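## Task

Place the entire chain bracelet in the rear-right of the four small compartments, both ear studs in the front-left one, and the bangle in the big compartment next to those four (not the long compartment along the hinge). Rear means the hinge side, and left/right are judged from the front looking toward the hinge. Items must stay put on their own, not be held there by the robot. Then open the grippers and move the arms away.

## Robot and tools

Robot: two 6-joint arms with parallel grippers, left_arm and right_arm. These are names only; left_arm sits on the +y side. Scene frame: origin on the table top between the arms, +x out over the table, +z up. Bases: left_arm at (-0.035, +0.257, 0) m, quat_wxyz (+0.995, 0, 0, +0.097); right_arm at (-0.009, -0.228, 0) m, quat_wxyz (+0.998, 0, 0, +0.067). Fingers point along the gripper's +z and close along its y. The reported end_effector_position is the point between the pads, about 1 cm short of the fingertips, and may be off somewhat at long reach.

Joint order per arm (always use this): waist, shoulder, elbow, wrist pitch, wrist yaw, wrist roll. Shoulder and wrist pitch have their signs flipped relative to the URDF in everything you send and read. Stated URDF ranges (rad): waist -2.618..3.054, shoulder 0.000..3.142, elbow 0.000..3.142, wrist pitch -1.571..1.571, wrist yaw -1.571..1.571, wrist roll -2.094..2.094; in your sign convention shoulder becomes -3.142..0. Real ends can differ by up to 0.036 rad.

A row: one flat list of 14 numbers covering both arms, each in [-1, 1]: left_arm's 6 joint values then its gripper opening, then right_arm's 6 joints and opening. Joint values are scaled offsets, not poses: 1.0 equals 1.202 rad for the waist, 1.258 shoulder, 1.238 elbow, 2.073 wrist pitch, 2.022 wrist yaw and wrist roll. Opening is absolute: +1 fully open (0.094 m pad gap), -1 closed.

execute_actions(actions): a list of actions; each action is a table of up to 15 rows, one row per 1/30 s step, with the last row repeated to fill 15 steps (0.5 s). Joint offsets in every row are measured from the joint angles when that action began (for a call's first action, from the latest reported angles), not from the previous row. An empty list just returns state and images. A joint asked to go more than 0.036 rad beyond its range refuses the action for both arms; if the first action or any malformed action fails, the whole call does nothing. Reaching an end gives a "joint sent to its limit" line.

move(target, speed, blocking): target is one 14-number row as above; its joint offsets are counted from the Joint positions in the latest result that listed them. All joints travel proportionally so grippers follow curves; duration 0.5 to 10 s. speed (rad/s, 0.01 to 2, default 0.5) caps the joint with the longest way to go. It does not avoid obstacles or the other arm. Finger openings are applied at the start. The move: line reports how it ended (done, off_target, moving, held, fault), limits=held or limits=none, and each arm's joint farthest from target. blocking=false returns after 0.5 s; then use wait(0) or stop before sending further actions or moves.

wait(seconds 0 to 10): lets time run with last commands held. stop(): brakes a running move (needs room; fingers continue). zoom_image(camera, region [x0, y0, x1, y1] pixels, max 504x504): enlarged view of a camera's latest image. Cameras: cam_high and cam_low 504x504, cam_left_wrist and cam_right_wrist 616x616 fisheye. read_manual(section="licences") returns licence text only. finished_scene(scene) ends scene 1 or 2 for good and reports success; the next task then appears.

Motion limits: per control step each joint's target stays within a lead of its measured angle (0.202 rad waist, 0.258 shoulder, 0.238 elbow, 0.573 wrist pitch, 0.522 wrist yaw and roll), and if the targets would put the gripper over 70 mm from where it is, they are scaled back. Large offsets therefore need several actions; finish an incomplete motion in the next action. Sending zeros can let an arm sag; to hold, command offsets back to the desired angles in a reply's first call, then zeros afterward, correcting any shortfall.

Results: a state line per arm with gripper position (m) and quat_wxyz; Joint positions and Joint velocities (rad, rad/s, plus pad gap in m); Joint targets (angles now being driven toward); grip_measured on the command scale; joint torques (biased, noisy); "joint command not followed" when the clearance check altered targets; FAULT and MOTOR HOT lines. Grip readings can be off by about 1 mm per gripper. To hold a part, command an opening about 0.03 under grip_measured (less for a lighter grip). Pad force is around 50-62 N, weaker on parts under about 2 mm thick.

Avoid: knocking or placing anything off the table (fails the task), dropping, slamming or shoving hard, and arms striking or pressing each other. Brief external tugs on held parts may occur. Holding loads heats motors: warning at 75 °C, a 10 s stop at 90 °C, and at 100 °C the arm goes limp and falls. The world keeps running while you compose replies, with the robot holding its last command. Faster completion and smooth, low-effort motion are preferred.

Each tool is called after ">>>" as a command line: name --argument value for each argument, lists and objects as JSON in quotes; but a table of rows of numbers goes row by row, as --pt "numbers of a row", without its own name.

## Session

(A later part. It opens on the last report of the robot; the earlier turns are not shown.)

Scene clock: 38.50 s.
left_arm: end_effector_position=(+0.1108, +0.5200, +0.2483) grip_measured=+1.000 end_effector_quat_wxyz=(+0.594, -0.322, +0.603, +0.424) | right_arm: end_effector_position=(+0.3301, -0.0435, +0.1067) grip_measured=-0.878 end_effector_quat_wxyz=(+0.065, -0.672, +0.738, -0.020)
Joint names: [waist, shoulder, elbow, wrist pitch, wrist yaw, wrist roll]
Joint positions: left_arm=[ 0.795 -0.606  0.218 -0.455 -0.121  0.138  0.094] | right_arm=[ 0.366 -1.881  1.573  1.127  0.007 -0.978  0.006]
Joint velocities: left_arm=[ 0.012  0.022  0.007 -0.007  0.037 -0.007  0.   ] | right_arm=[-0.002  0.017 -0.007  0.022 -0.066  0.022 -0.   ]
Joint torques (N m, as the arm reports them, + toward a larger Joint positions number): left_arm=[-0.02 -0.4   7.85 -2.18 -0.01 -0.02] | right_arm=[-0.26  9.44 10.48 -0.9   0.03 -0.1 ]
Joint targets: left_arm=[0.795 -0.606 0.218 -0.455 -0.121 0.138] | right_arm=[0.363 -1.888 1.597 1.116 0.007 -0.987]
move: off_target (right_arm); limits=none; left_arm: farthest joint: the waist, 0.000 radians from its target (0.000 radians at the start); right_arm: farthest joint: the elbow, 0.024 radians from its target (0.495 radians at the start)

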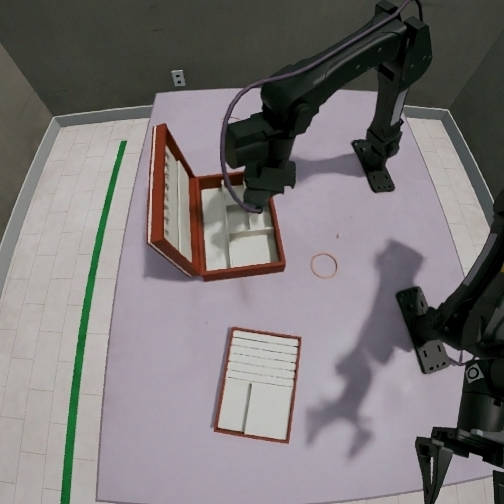

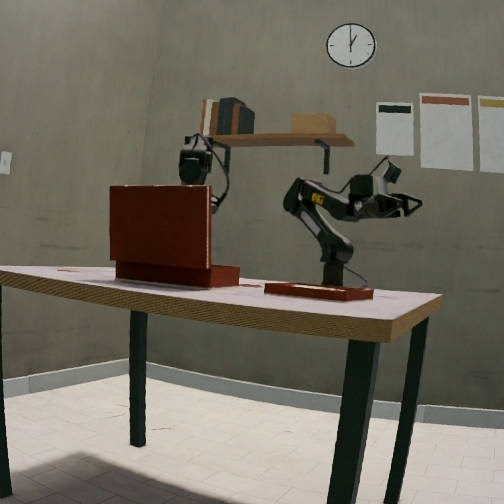

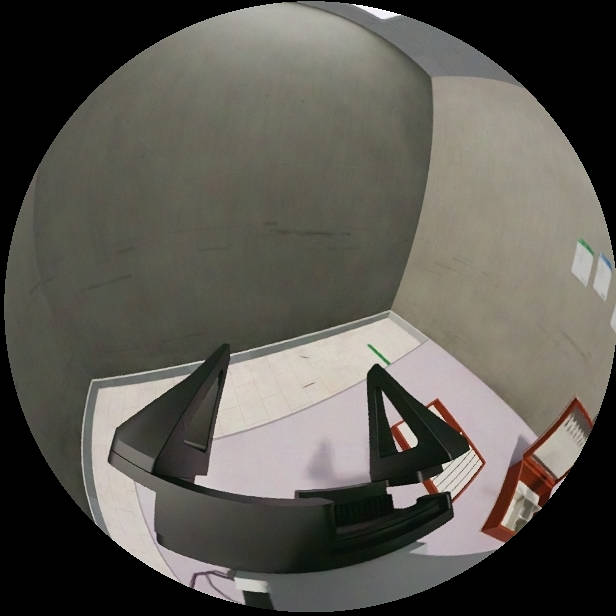

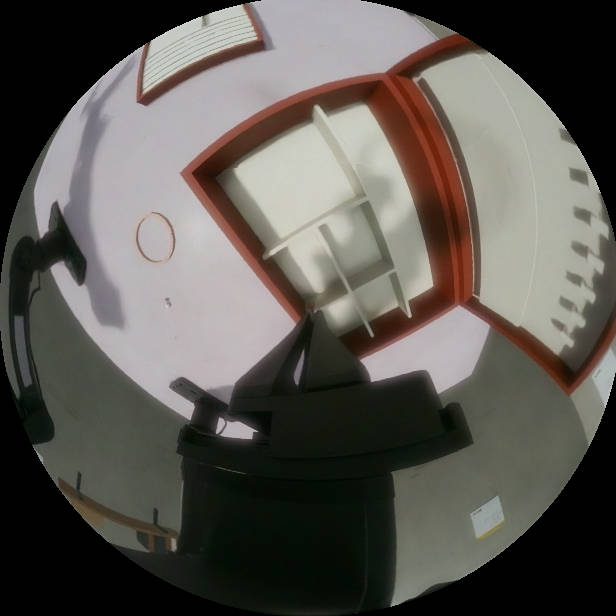

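>>> move --target '[0,0,0,0,0,0,1,0,-0.06,-0.152,-0.131,0,0,-0.89]' --speed 0.25

Scene clock: 44.67 s.
left_arm: end_effector_position=(+0.1108, +0.5200, +0.2483) grip_measured=+1.000 end_effector_quat_wxyz=(+0.594, -0.322, +0.603, +0.424) | right_arm: end_effector_position=(+0.3390, -0.0386, +0.0425) grip_measured=-0.878 end_effector_quat_wxyz=(+0.075, -0.671, +0.737, -0.022)
Joint names: [waist, shoulder, elbow, wrist pitch, wrist yaw, wrist roll]
Joint positions: left_arm=[ 0.795 -0.606  0.218 -0.455 -0.121  0.138  0.094] | right_arm=[ 0.366 -1.946  1.399  0.866  0.007 -0.979  0.006]
Joint velocities: left_arm=[ 0.022 -0.007  0.002  0.037  0.022 -0.022  0.   ] | right_arm=[ 0.012 -0.002 -0.002  0.007  0.007 -0.037 -0.001]
Joint torques (N m, as the arm reports them, + toward a larger Joint positions number): left_arm=[ 0.01 -0.46  7.82 -2.18 -0.02 -0.02] | right_arm=[ 0.01  9.67  6.58 -0.93  0.01 -0.03]
Joint targets: left_arm=[0.795 -0.606 0.218 -0.455 -0.121 0.138] | right_arm=[0.366 -1.957 1.385 0.855 0.007 -0.978]
move: done; limits=none; left_arm: farthest joint: the waist, 0.000 radians from its target (0.000 radians at the start); right_arm: farthest joint: the elbow, 0.014 radians from its target (0.188 radians at the start)

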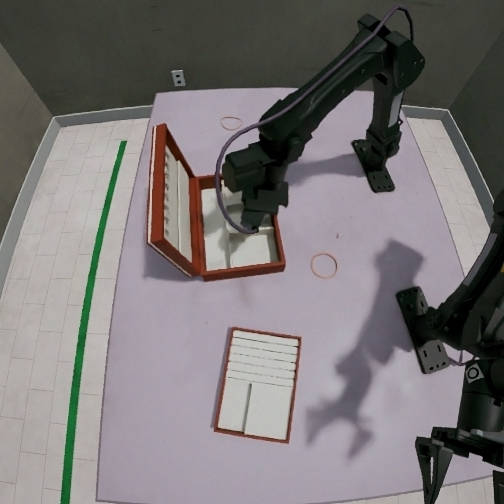

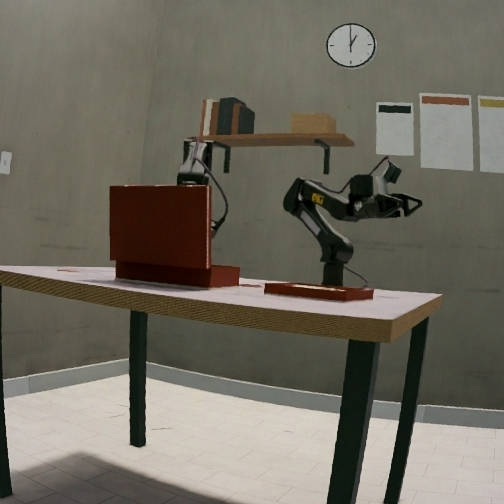

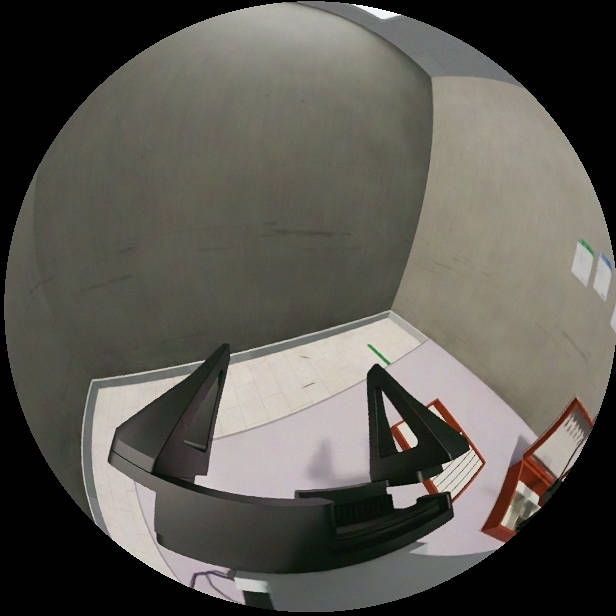

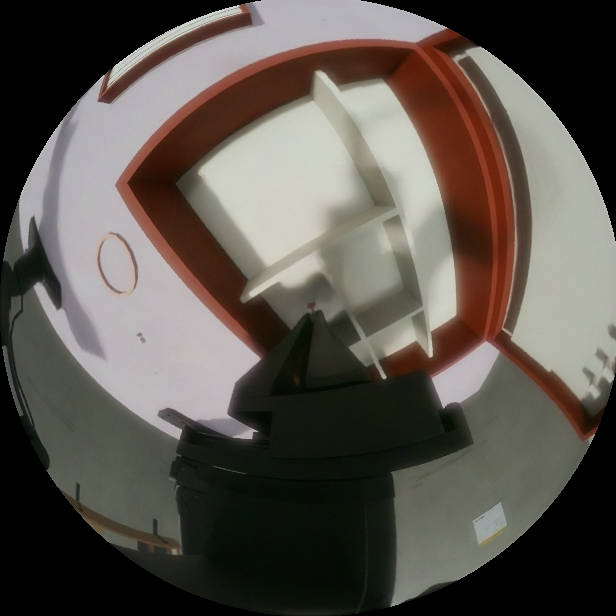

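>>> move --target '[0,0,0,0,0,0,1,0,0,-0.04,0,0,0,-0.89]' --speed 0.15

>>> move --target '[0,0,0,0,0,0,1,0,0,0,0,0,0,-0.72]'

>>> move --target '[0,0,0,0,0,0,1,0,0.07,0.2,0.14,0,0,-0.72]'

Scene clock: 52.27 s.
left_arm: end_effector_position=(+0.1108, +0.5200, +0.2483) grip_measured=+1.000 end_effector_quat_wxyz=(+0.594, -0.322, +0.603, +0.424) | right_arm: end_effector_position=(+0.3311, -0.0431, +0.0343) grip_measured=-0.879 end_effector_quat_wxyz=(+0.062, -0.672, +0.738, -0.019)
Joint names: [waist, shoulder, elbow, wrist pitch, wrist yaw, wrist roll]
Joint positions: left_arm=[ 0.795 -0.606  0.218 -0.455 -0.121  0.138  0.094] | right_arm=[ 0.366 -1.946  1.368  0.863  0.008 -0.979  0.006]
Joint velocities: left_arm=[-0.002  0.012  0.017  0.007  0.051 -0.007  0.   ] | right_arm=[ 0.002  0.012 -0.012  0.051  0.037 -0.022  0.   ]
Joint torques (N m, as the arm reports them, + toward a larger Joint positions number): left_arm=[-0.01 -0.43  7.86 -2.19  0.   -0.01] | right_arm=[-0.04 10.45  6.04 -0.71  0.02 -0.05]
Joint targets: left_arm=[0.795 -0.606 0.218 -0.455 -0.121 0.138] | right_arm=[0.366 -1.946 1.349 0.866 0.008 -0.979]
move: done; limits=none; left_arm: farthest joint: the waist, 0.000 radians from its target (0.000 radians at the start); right_arm: farthest joint: the elbow, 0.019 radians from its target (0.049 radians at the start)

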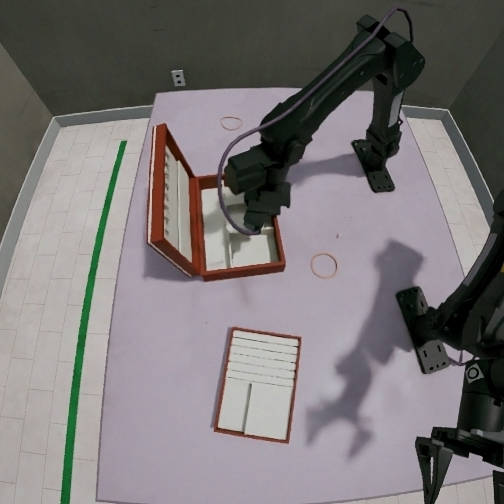

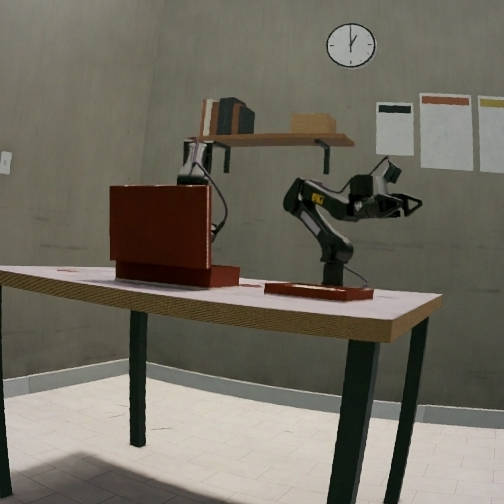

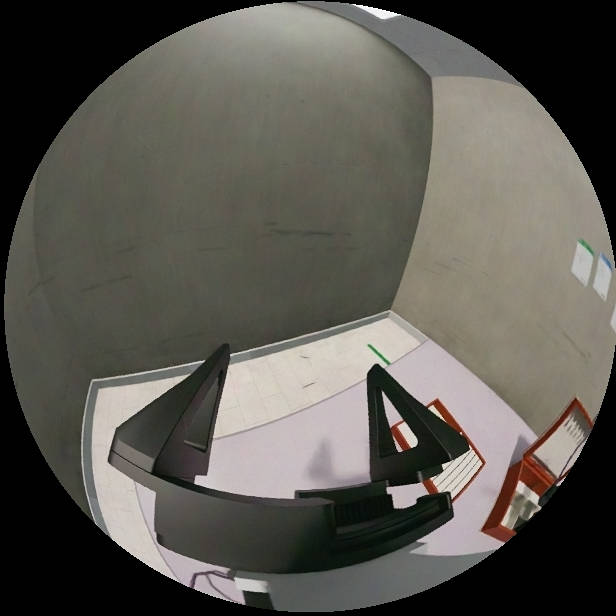

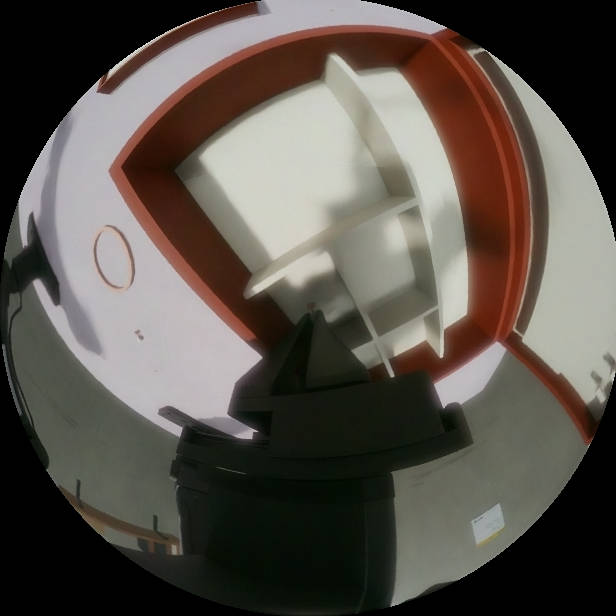

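Scene clock: 52.77 s.
left_arm: end_effector_position=(+0.1108, +0.5200, +0.2483) grip_measured=+1.000 end_effector_quat_wxyz=(+0.594, -0.322, +0.603, +0.424) | right_arm: end_effector_position=(+0.3344, -0.0424, +0.0347) grip_measured=-0.723 end_effector_quat_wxyz=(+0.068, -0.672, +0.737, -0.024)
Joint names: [waist, shoulder, elbow, wrist pitch, wrist yaw, wrist roll]
Joint positions: left_arm=[ 0.795 -0.606  0.218 -0.455 -0.121  0.138  0.094] | right_arm=[ 0.366 -1.946  1.368  0.85   0.014 -0.98   0.013]
Joint velocities: left_arm=[-0.002  0.012 -0.027 -0.081 -0.022 -0.037  0.   ] | right_arm=[-0.002  0.002 -0.002  0.051 -0.051 -0.037  0.   ]
Joint torques (N m, as the arm reports them, + toward a larger Joint positions number): left_arm=[-0.06 -0.43  7.84 -2.19  0.   -0.01] | right_arm=[ 0.1  10.38  7.69 -0.62 -0.03 -0.01]
Joint targets: left_arm=[0.795 -0.606 0.218 -0.455 -0.121 0.138] | right_arm=[0.366 -1.946 1.368 0.863 0.008 -0.979]
move: done; limits=none; left_arm: farthest joint: the waist, 0.000 radians from its target (0.000 radians at the start); right_arm: farthest joint: the wrist pitch, 0.013 radians from its target (0.000 radians at the start)

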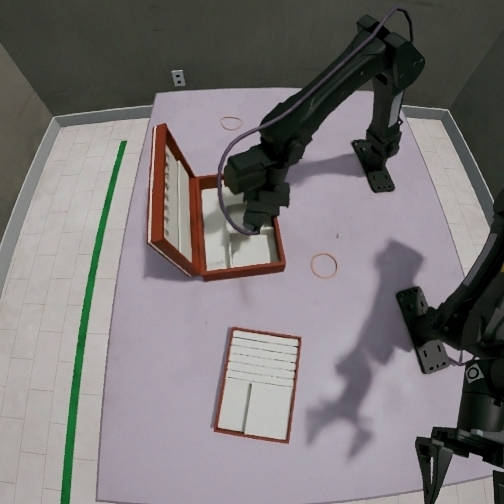

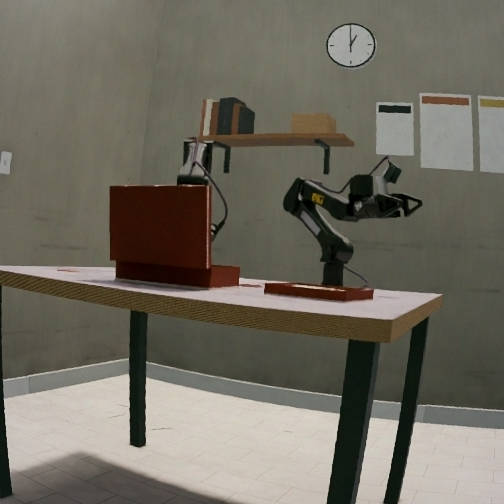

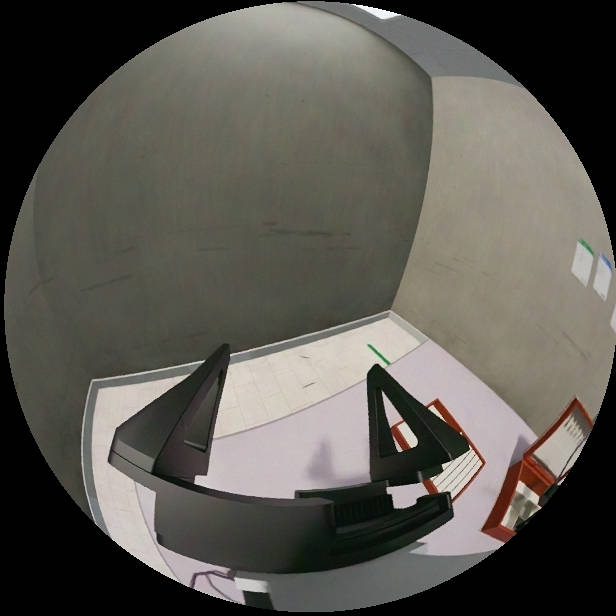

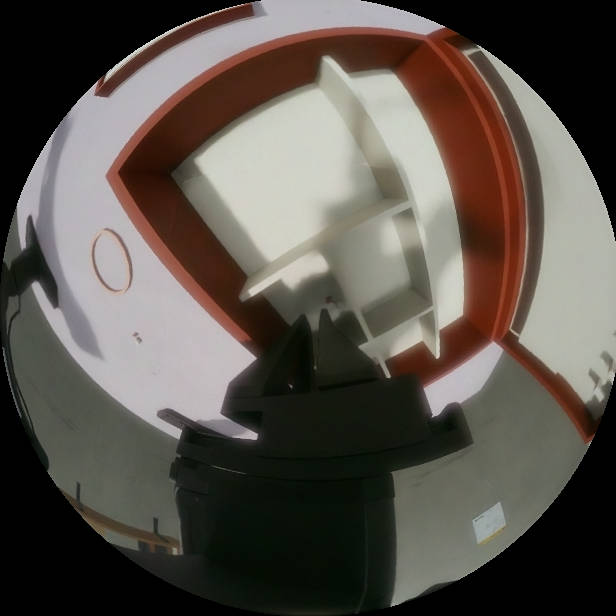

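Scene clock: 54.13 s.
left_arm: end_effector_position=(+0.1108, +0.5200, +0.2483) grip_measured=+1.000 end_effector_quat_wxyz=(+0.594, -0.322, +0.603, +0.424) | right_arm: end_effector_position=(+0.3383, -0.0405, +0.1211) grip_measured=-0.723 end_effector_quat_wxyz=(+0.089, -0.670, +0.736, -0.029)
Joint names: [waist, shoulder, elbow, wrist pitch, wrist yaw, wrist roll]
Joint positions: left_arm=[ 0.795 -0.606  0.218 -0.455 -0.121  0.138  0.094] | right_arm=[ 0.366 -1.864  1.6    1.121  0.015 -0.98   0.013]
Joint velocities: left_arm=[-0.002 -0.007  0.012 -0.007 -0.051  0.007  0.   ] | right_arm=[-0.022  0.012 -0.017  0.022 -0.022 -0.037 -0.   ]
Joint torques (N m, as the arm reports them, + toward a larger Joint positions number): left_arm=[-0.04 -0.42  7.86 -2.19  0.01 -0.02] | right_arm=[ 0.05 10.54  9.74 -0.68  0.04  0.01]
Joint targets: left_arm=[0.795 -0.606 0.218 -0.455 -0.121 0.138] | right_arm=[0.366 -1.858 1.616 1.140 0.014 -0.980]
move: done; limits=none; left_arm: farthest joint: the waist, 0.000 radians from its target (0.000 radians at the start); right_arm: farthest joint: the wrist pitch, 0.020 radians from its target (0.290 radians at the start)

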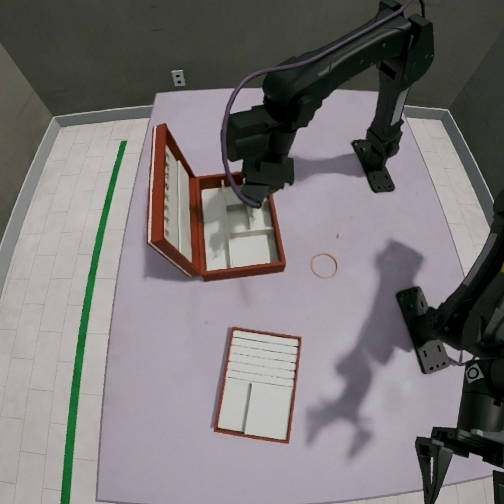

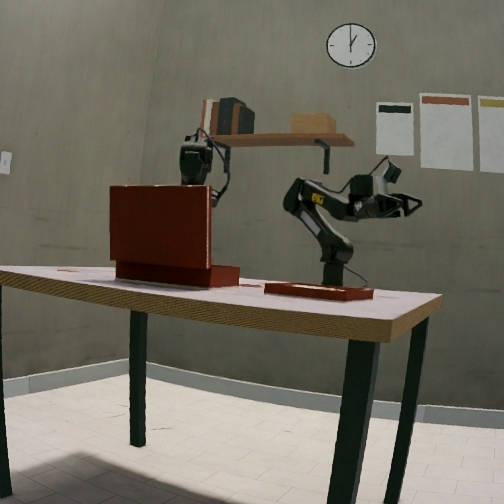

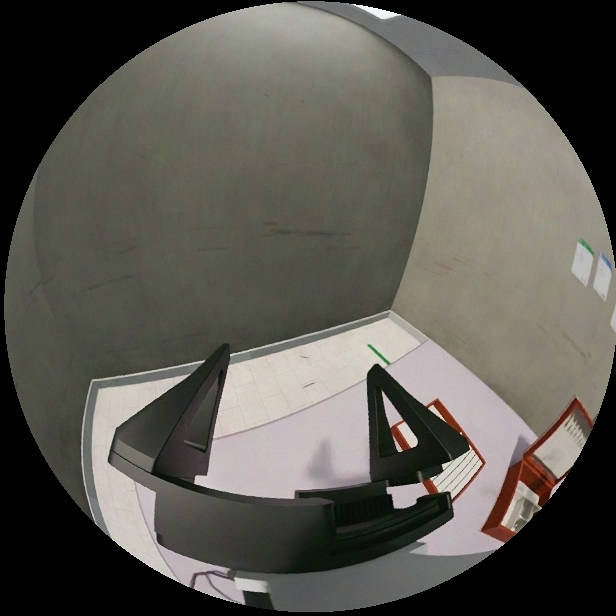

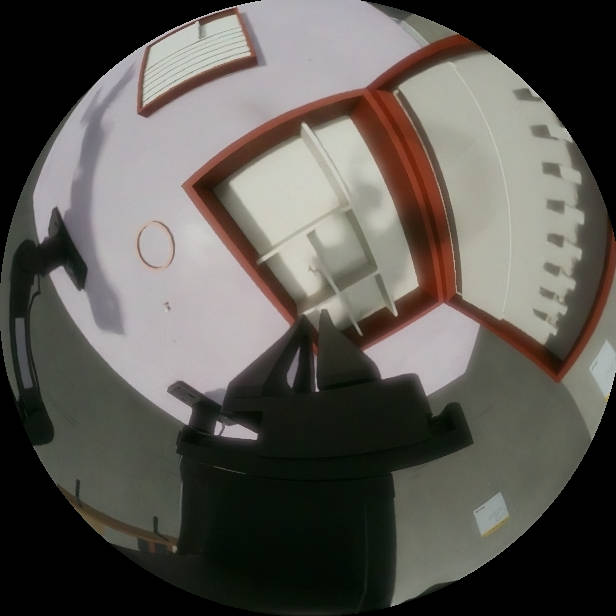

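>>> move --target '[0,0,0,0,0,0,1,0.44,0.173,-0.446,-0.076,0,0.42,-0.5]' --speed 0.7

>>> zoom_image --camera "cam_right_wrist" --region '[250,240,370,360]'

Scene clock: 59.90 s.
left_arm: end_effector_position=(+0.1108, +0.5200, +0.2483) grip_measured=+1.000 end_effector_quat_wxyz=(+0.594, -0.322, +0.603, +0.424) | right_arm: end_effector_position=(+0.1376, +0.0085, +0.0432) grip_measured=-0.503 end_effector_quat_wxyz=(-0.002, -0.550, +0.835, -0.010)
Joint names: [waist, shoulder, elbow, wrist pitch, wrist yaw, wrist roll]
Joint positions: left_arm=[ 0.795 -0.606  0.218 -0.455 -0.121  0.138  0.094] | right_arm=[ 0.89  -1.666  1.062  0.978  0.016 -0.141  0.023]
Joint velocities: left_arm=[ 0.007 -0.017 -0.002  0.066 -0.022 -0.051  0.   ] | right_arm=[ 0.007  0.017 -0.017  0.007 -0.095 -0.022  0.   ]
Joint torques (N m, as the arm reports them, + toward a larger Joint positions number): left_arm=[ 0.05 -0.4   7.78 -2.17 -0.01 -0.04] | right_arm=[ 0.36  9.01  6.16 -0.62  0.03  0.04]
Joint targets: left_arm=[0.795 -0.606 0.218 -0.455 -0.121 0.138] | right_arm=[0.895 -1.647 1.049 0.963 0.015 -0.130]
move: done; limits=none; left_arm: farthest joint: the waist, 0.000 radians from its target (0.000 radians at the start); right_arm: farthest joint: the shoulder, 0.020 radians from its target (0.218 radians at the start)

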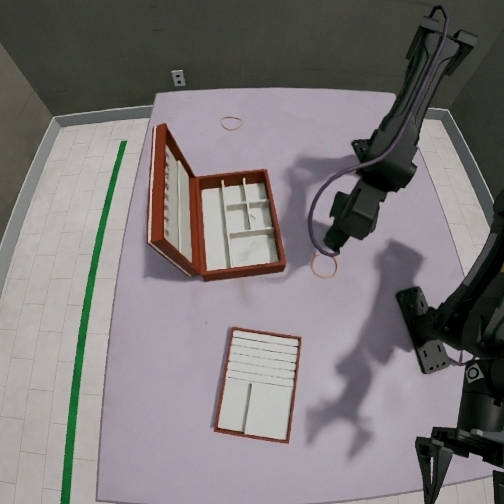

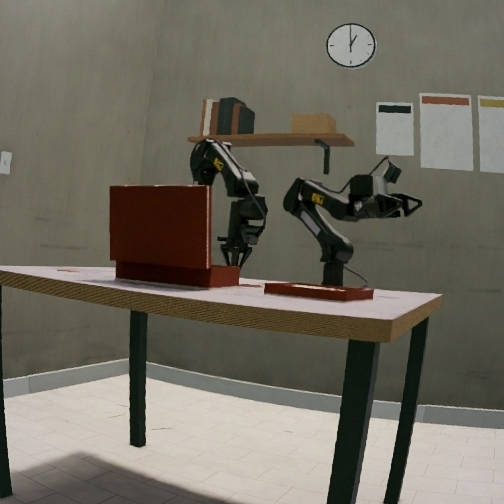

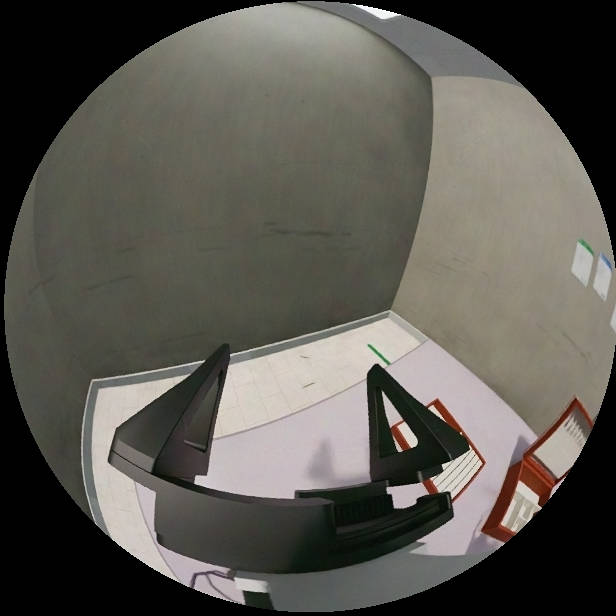

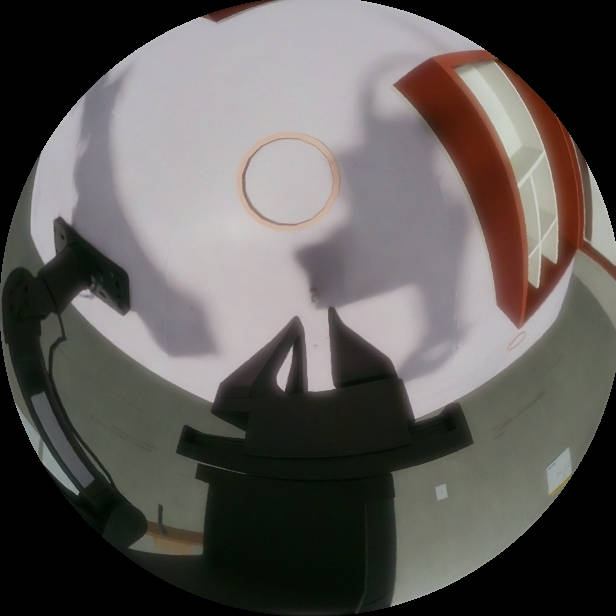

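Region (250, 240, 370, 360) of cam_right_wrist's 616x616 image, scaled by 4.200, with more detail than that image has.

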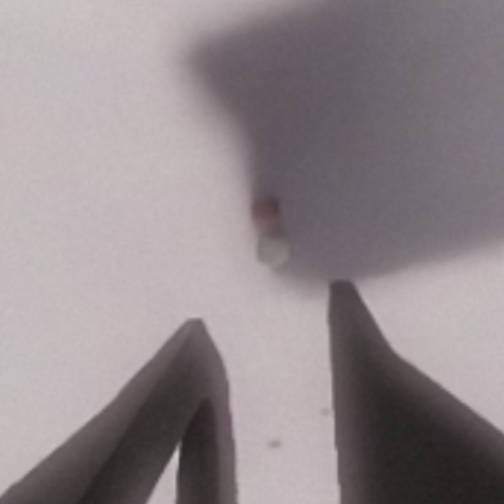

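>>> move --target '[0,0,0,0,0,0,1,0,-0.04,-0.081,-0.073,0,0,-0.5]' --speed 0.15

>>> zoom_image --camera "cam_right_wrist" --region '[250,240,370,360]'

Scene clock: 64.53 s.
left_arm: end_effector_position=(+0.1108, +0.5200, +0.2483) grip_measured=+1.000 end_effector_quat_wxyz=(+0.594, -0.322, +0.603, +0.424) | right_arm: end_effector_position=(+0.1379, +0.0090, +0.0139) grip_measured=-0.503 end_effector_quat_wxyz=(+0.005, -0.549, +0.836, -0.007)
Joint names: [waist, shoulder, elbow, wrist pitch, wrist yaw, wrist roll]
Joint positions: left_arm=[ 0.795 -0.606  0.218 -0.455 -0.121  0.138  0.094] | right_arm=[ 0.89  -1.704  0.977  0.841  0.016 -0.14   0.023]
Joint velocities: left_arm=[-0.012  0.002 -0.017  0.022  0.066 -0.007  0.   ] | right_arm=[-0.017 -0.002 -0.017  0.051 -0.051 -0.007 -0.001]
Joint torques (N m, as the arm reports them, + toward a larger Joint positions number): left_arm=[-0.02 -0.42  7.84 -2.19 -0.01 -0.02] | right_arm=[ 0.06  6.35  5.67 -0.61  0.02 -0.02]
Joint targets: left_arm=[0.795 -0.606 0.218 -0.455 -0.121 0.138] | right_arm=[0.890 -1.716 0.962 0.826 0.016 -0.140]
move: done; limits=none; left_arm: farthest joint: the waist, 0.000 radians from its target (0.000 radians at the start); right_arm: farthest joint: the elbow, 0.015 radians from its target (0.100 radians at the start)

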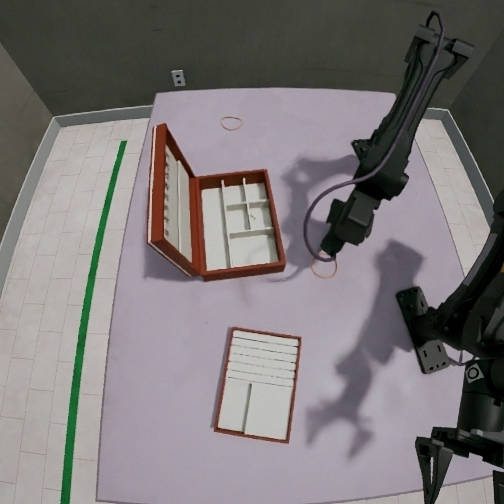

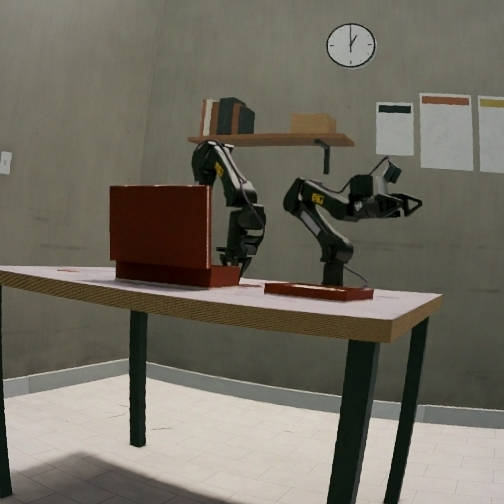

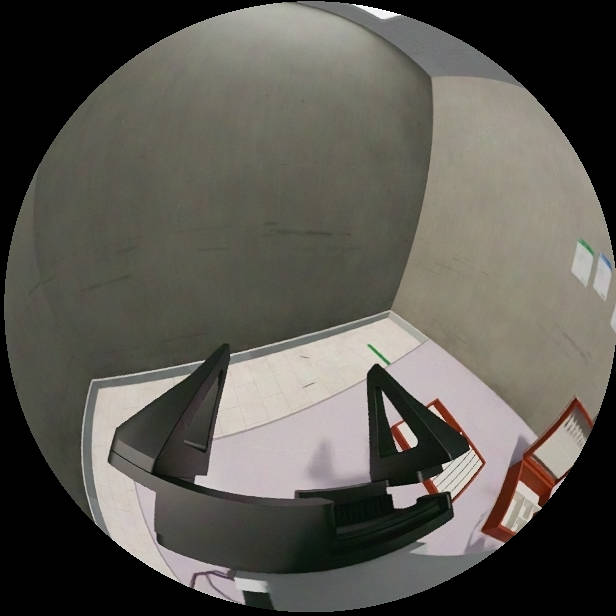

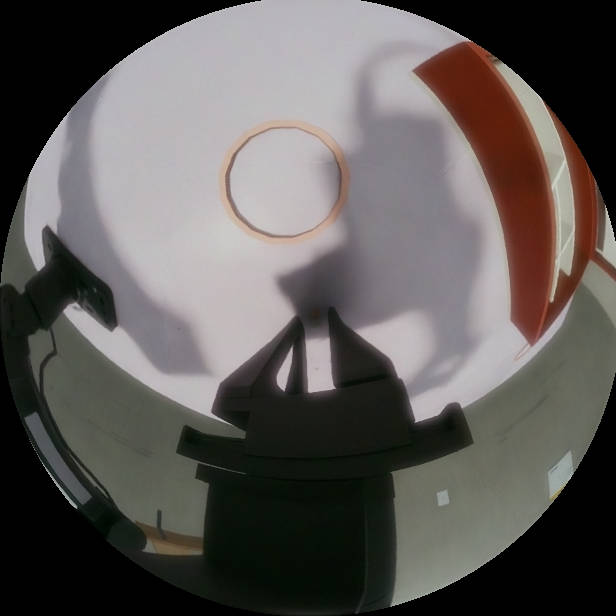

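Region (250, 240, 370, 360) of cam_right_wrist's 616x616 image, scaled by 4.200, with more detail than that image has.

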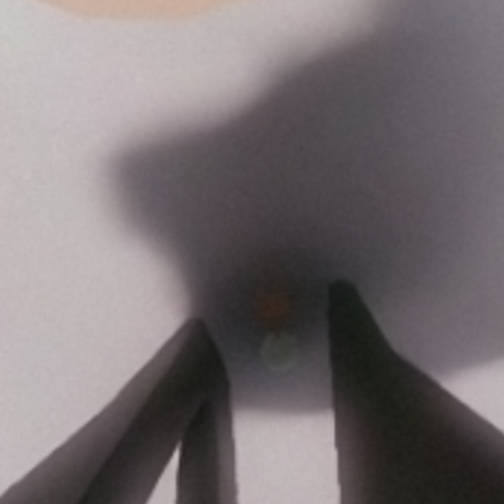

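>>> execute_actions --actions '[[[0,0,0,0,0,0,1,0,-0.015,0,0,0,0,-0.6],[0,0,0,0,0,0,1,0,-0.015,0,0,0,0,-0.65],[0,0,0,0,0,0,1,0,-0.015,0,0,0,0,-0.7],[0,0,0,0,0,0,1,0,-0.015,0,0,0,0,-0.74],[0,0,0,0,0,0,1,0,-0.015,0,0,0,0,-0.77],[0,0,0,0,0,0,1,0,-0.015,0,0,0,0,-0.79],[0,0,0,0,0,0,1,0,-0.015,0,0,0,0,-0.81],[0,0,0,0,0,0,1,0,-0.015,0,0,0,0,-0.83],[0,0,0,0,0,0,1,0,-0.015,0,0,0,0,-0.85],[0,0,0,0,0,0,1,0,-0.015,0,0,0,0,-0.87],[0,0,0,0,0,0,1,0,-0.015,0,0,0,0,-0.88],[0,0,0,0,0,0,1,0,-0.015,0,0,0,0,-0.895]]]'

>>> move --target '[0,0,0,0,0,0,1,0,0.095,0.275,0.215,0,-0.15,-0.895]' --speed 0.6

Scene clock: 70.80 s.
left_arm: end_effector_position=(+0.1108, +0.5200, +0.2483) grip_measured=+1.000 end_effector_quat_wxyz=(+0.594, -0.322, +0.603, +0.424) | right_arm: end_effector_position=(+0.1379, +0.0091, +0.0139) grip_measured=-0.889 end_effector_quat_wxyz=(+0.005, -0.549, +0.836, -0.007)
Joint names: [waist, shoulder, elbow, wrist pitch, wrist yaw, wrist roll]
Joint positions: left_arm=[ 0.795 -0.606  0.218 -0.455 -0.121  0.138  0.094] | right_arm=[ 0.89  -1.704  0.977  0.841  0.016 -0.14   0.005]
Joint velocities: left_arm=[-0.002 -0.017  0.007 -0.007 -0.037 -0.007  0.   ] | right_arm=[ 0.002 -0.002 -0.007  0.022  0.051 -0.066 -0.001]
Joint torques (N m, as the arm reports them, + toward a larger Joint positions number): left_arm=[ 0.02 -0.45  7.84 -2.19 -0.02 -0.03] | right_arm=[-0.03  5.9   7.07 -0.44  0.04  0.01]
Joint targets: left_arm=[0.795 -0.606 0.218 -0.455 -0.121 0.138] | right_arm=[0.890 -1.723 0.977 0.841 0.016 -0.140]

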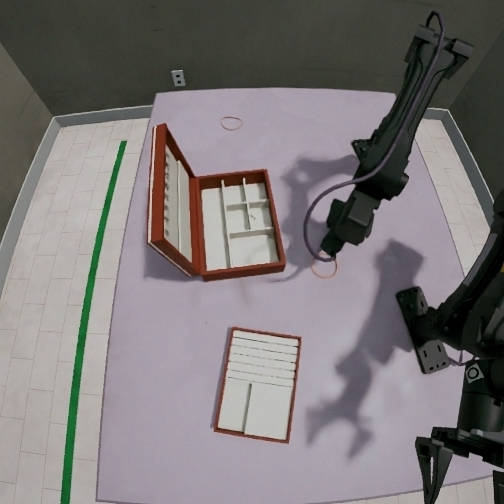

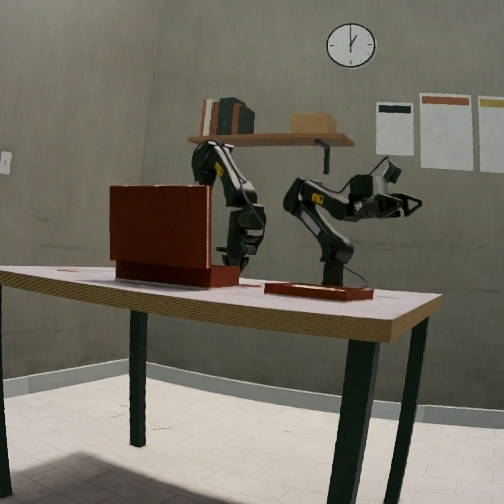

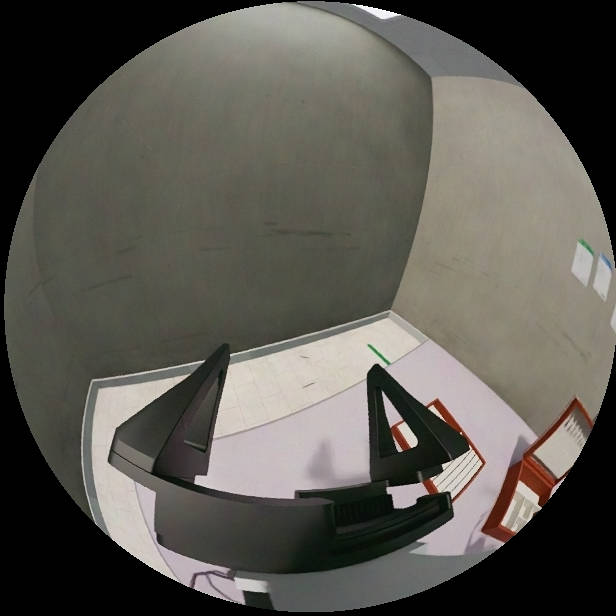

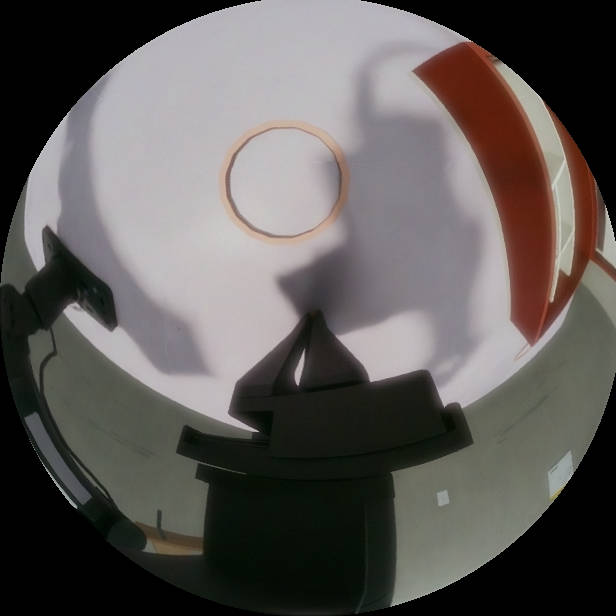

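Scene clock: 72.33 s.
left_arm: end_effector_position=(+0.1108, +0.5200, +0.2483) grip_measured=+1.000 end_effector_quat_wxyz=(+0.594, -0.322, +0.603, +0.424) | right_arm: end_effector_position=(+0.1385, +0.0100, +0.1210) grip_measured=-0.889 end_effector_quat_wxyz=(+0.006, -0.666, +0.746, -0.007)
Joint names: [waist, shoulder, elbow, wrist pitch, wrist yaw, wrist roll]
Joint positions: left_arm=[ 0.795 -0.606  0.218 -0.455 -0.121  0.138  0.094] | right_arm=[ 0.89  -1.594  1.302  1.271  0.016 -0.434  0.005]
Joint velocities: left_arm=[-0.017  0.007  0.022  0.007 -0.007 -0.007  0.   ] | right_arm=[-0.007 -0.012 -0.012 -0.007  0.022  0.007  0.   ]
Joint torques (N m, as the arm reports them, + toward a larger Joint positions number): left_arm=[-0.01 -0.48  7.79 -2.18 -0.01 -0.04] | right_arm=[-0.02  7.85  9.35 -0.29  0.04 -0.11]
Joint targets: left_arm=[0.795 -0.606 0.218 -0.455 -0.121 0.138] | right_arm=[0.890 -1.585 1.318 1.286 0.016 -0.443]
move: done; limits=none; left_arm: farthest joint: the waist, 0.000 radians from its target (0.000 radians at the start); right_arm: farthest joint: the elbow, 0.016 radians from its target (0.340 radians at the start)

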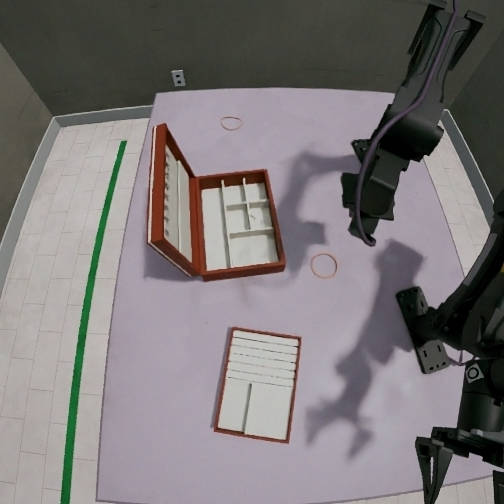

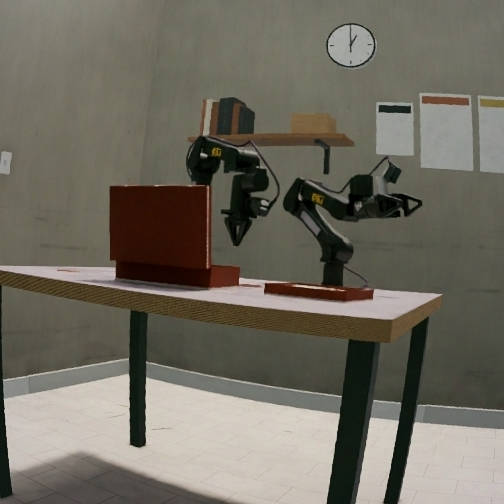

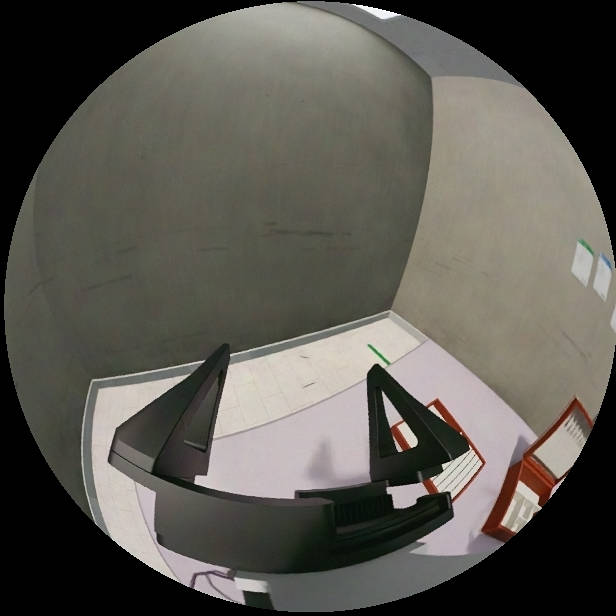

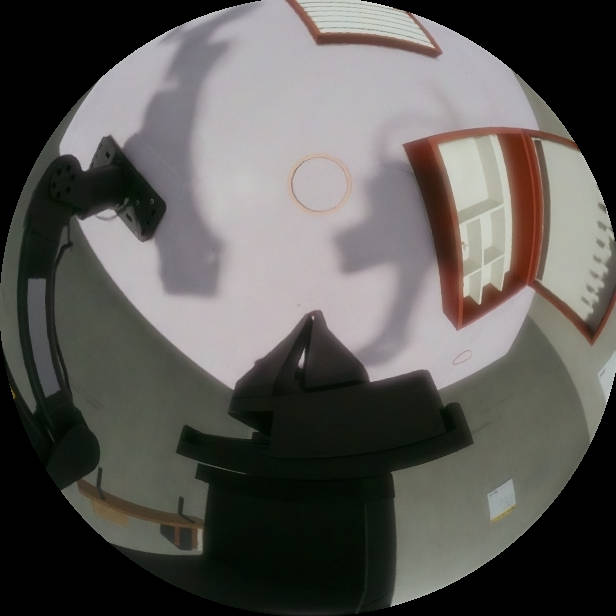

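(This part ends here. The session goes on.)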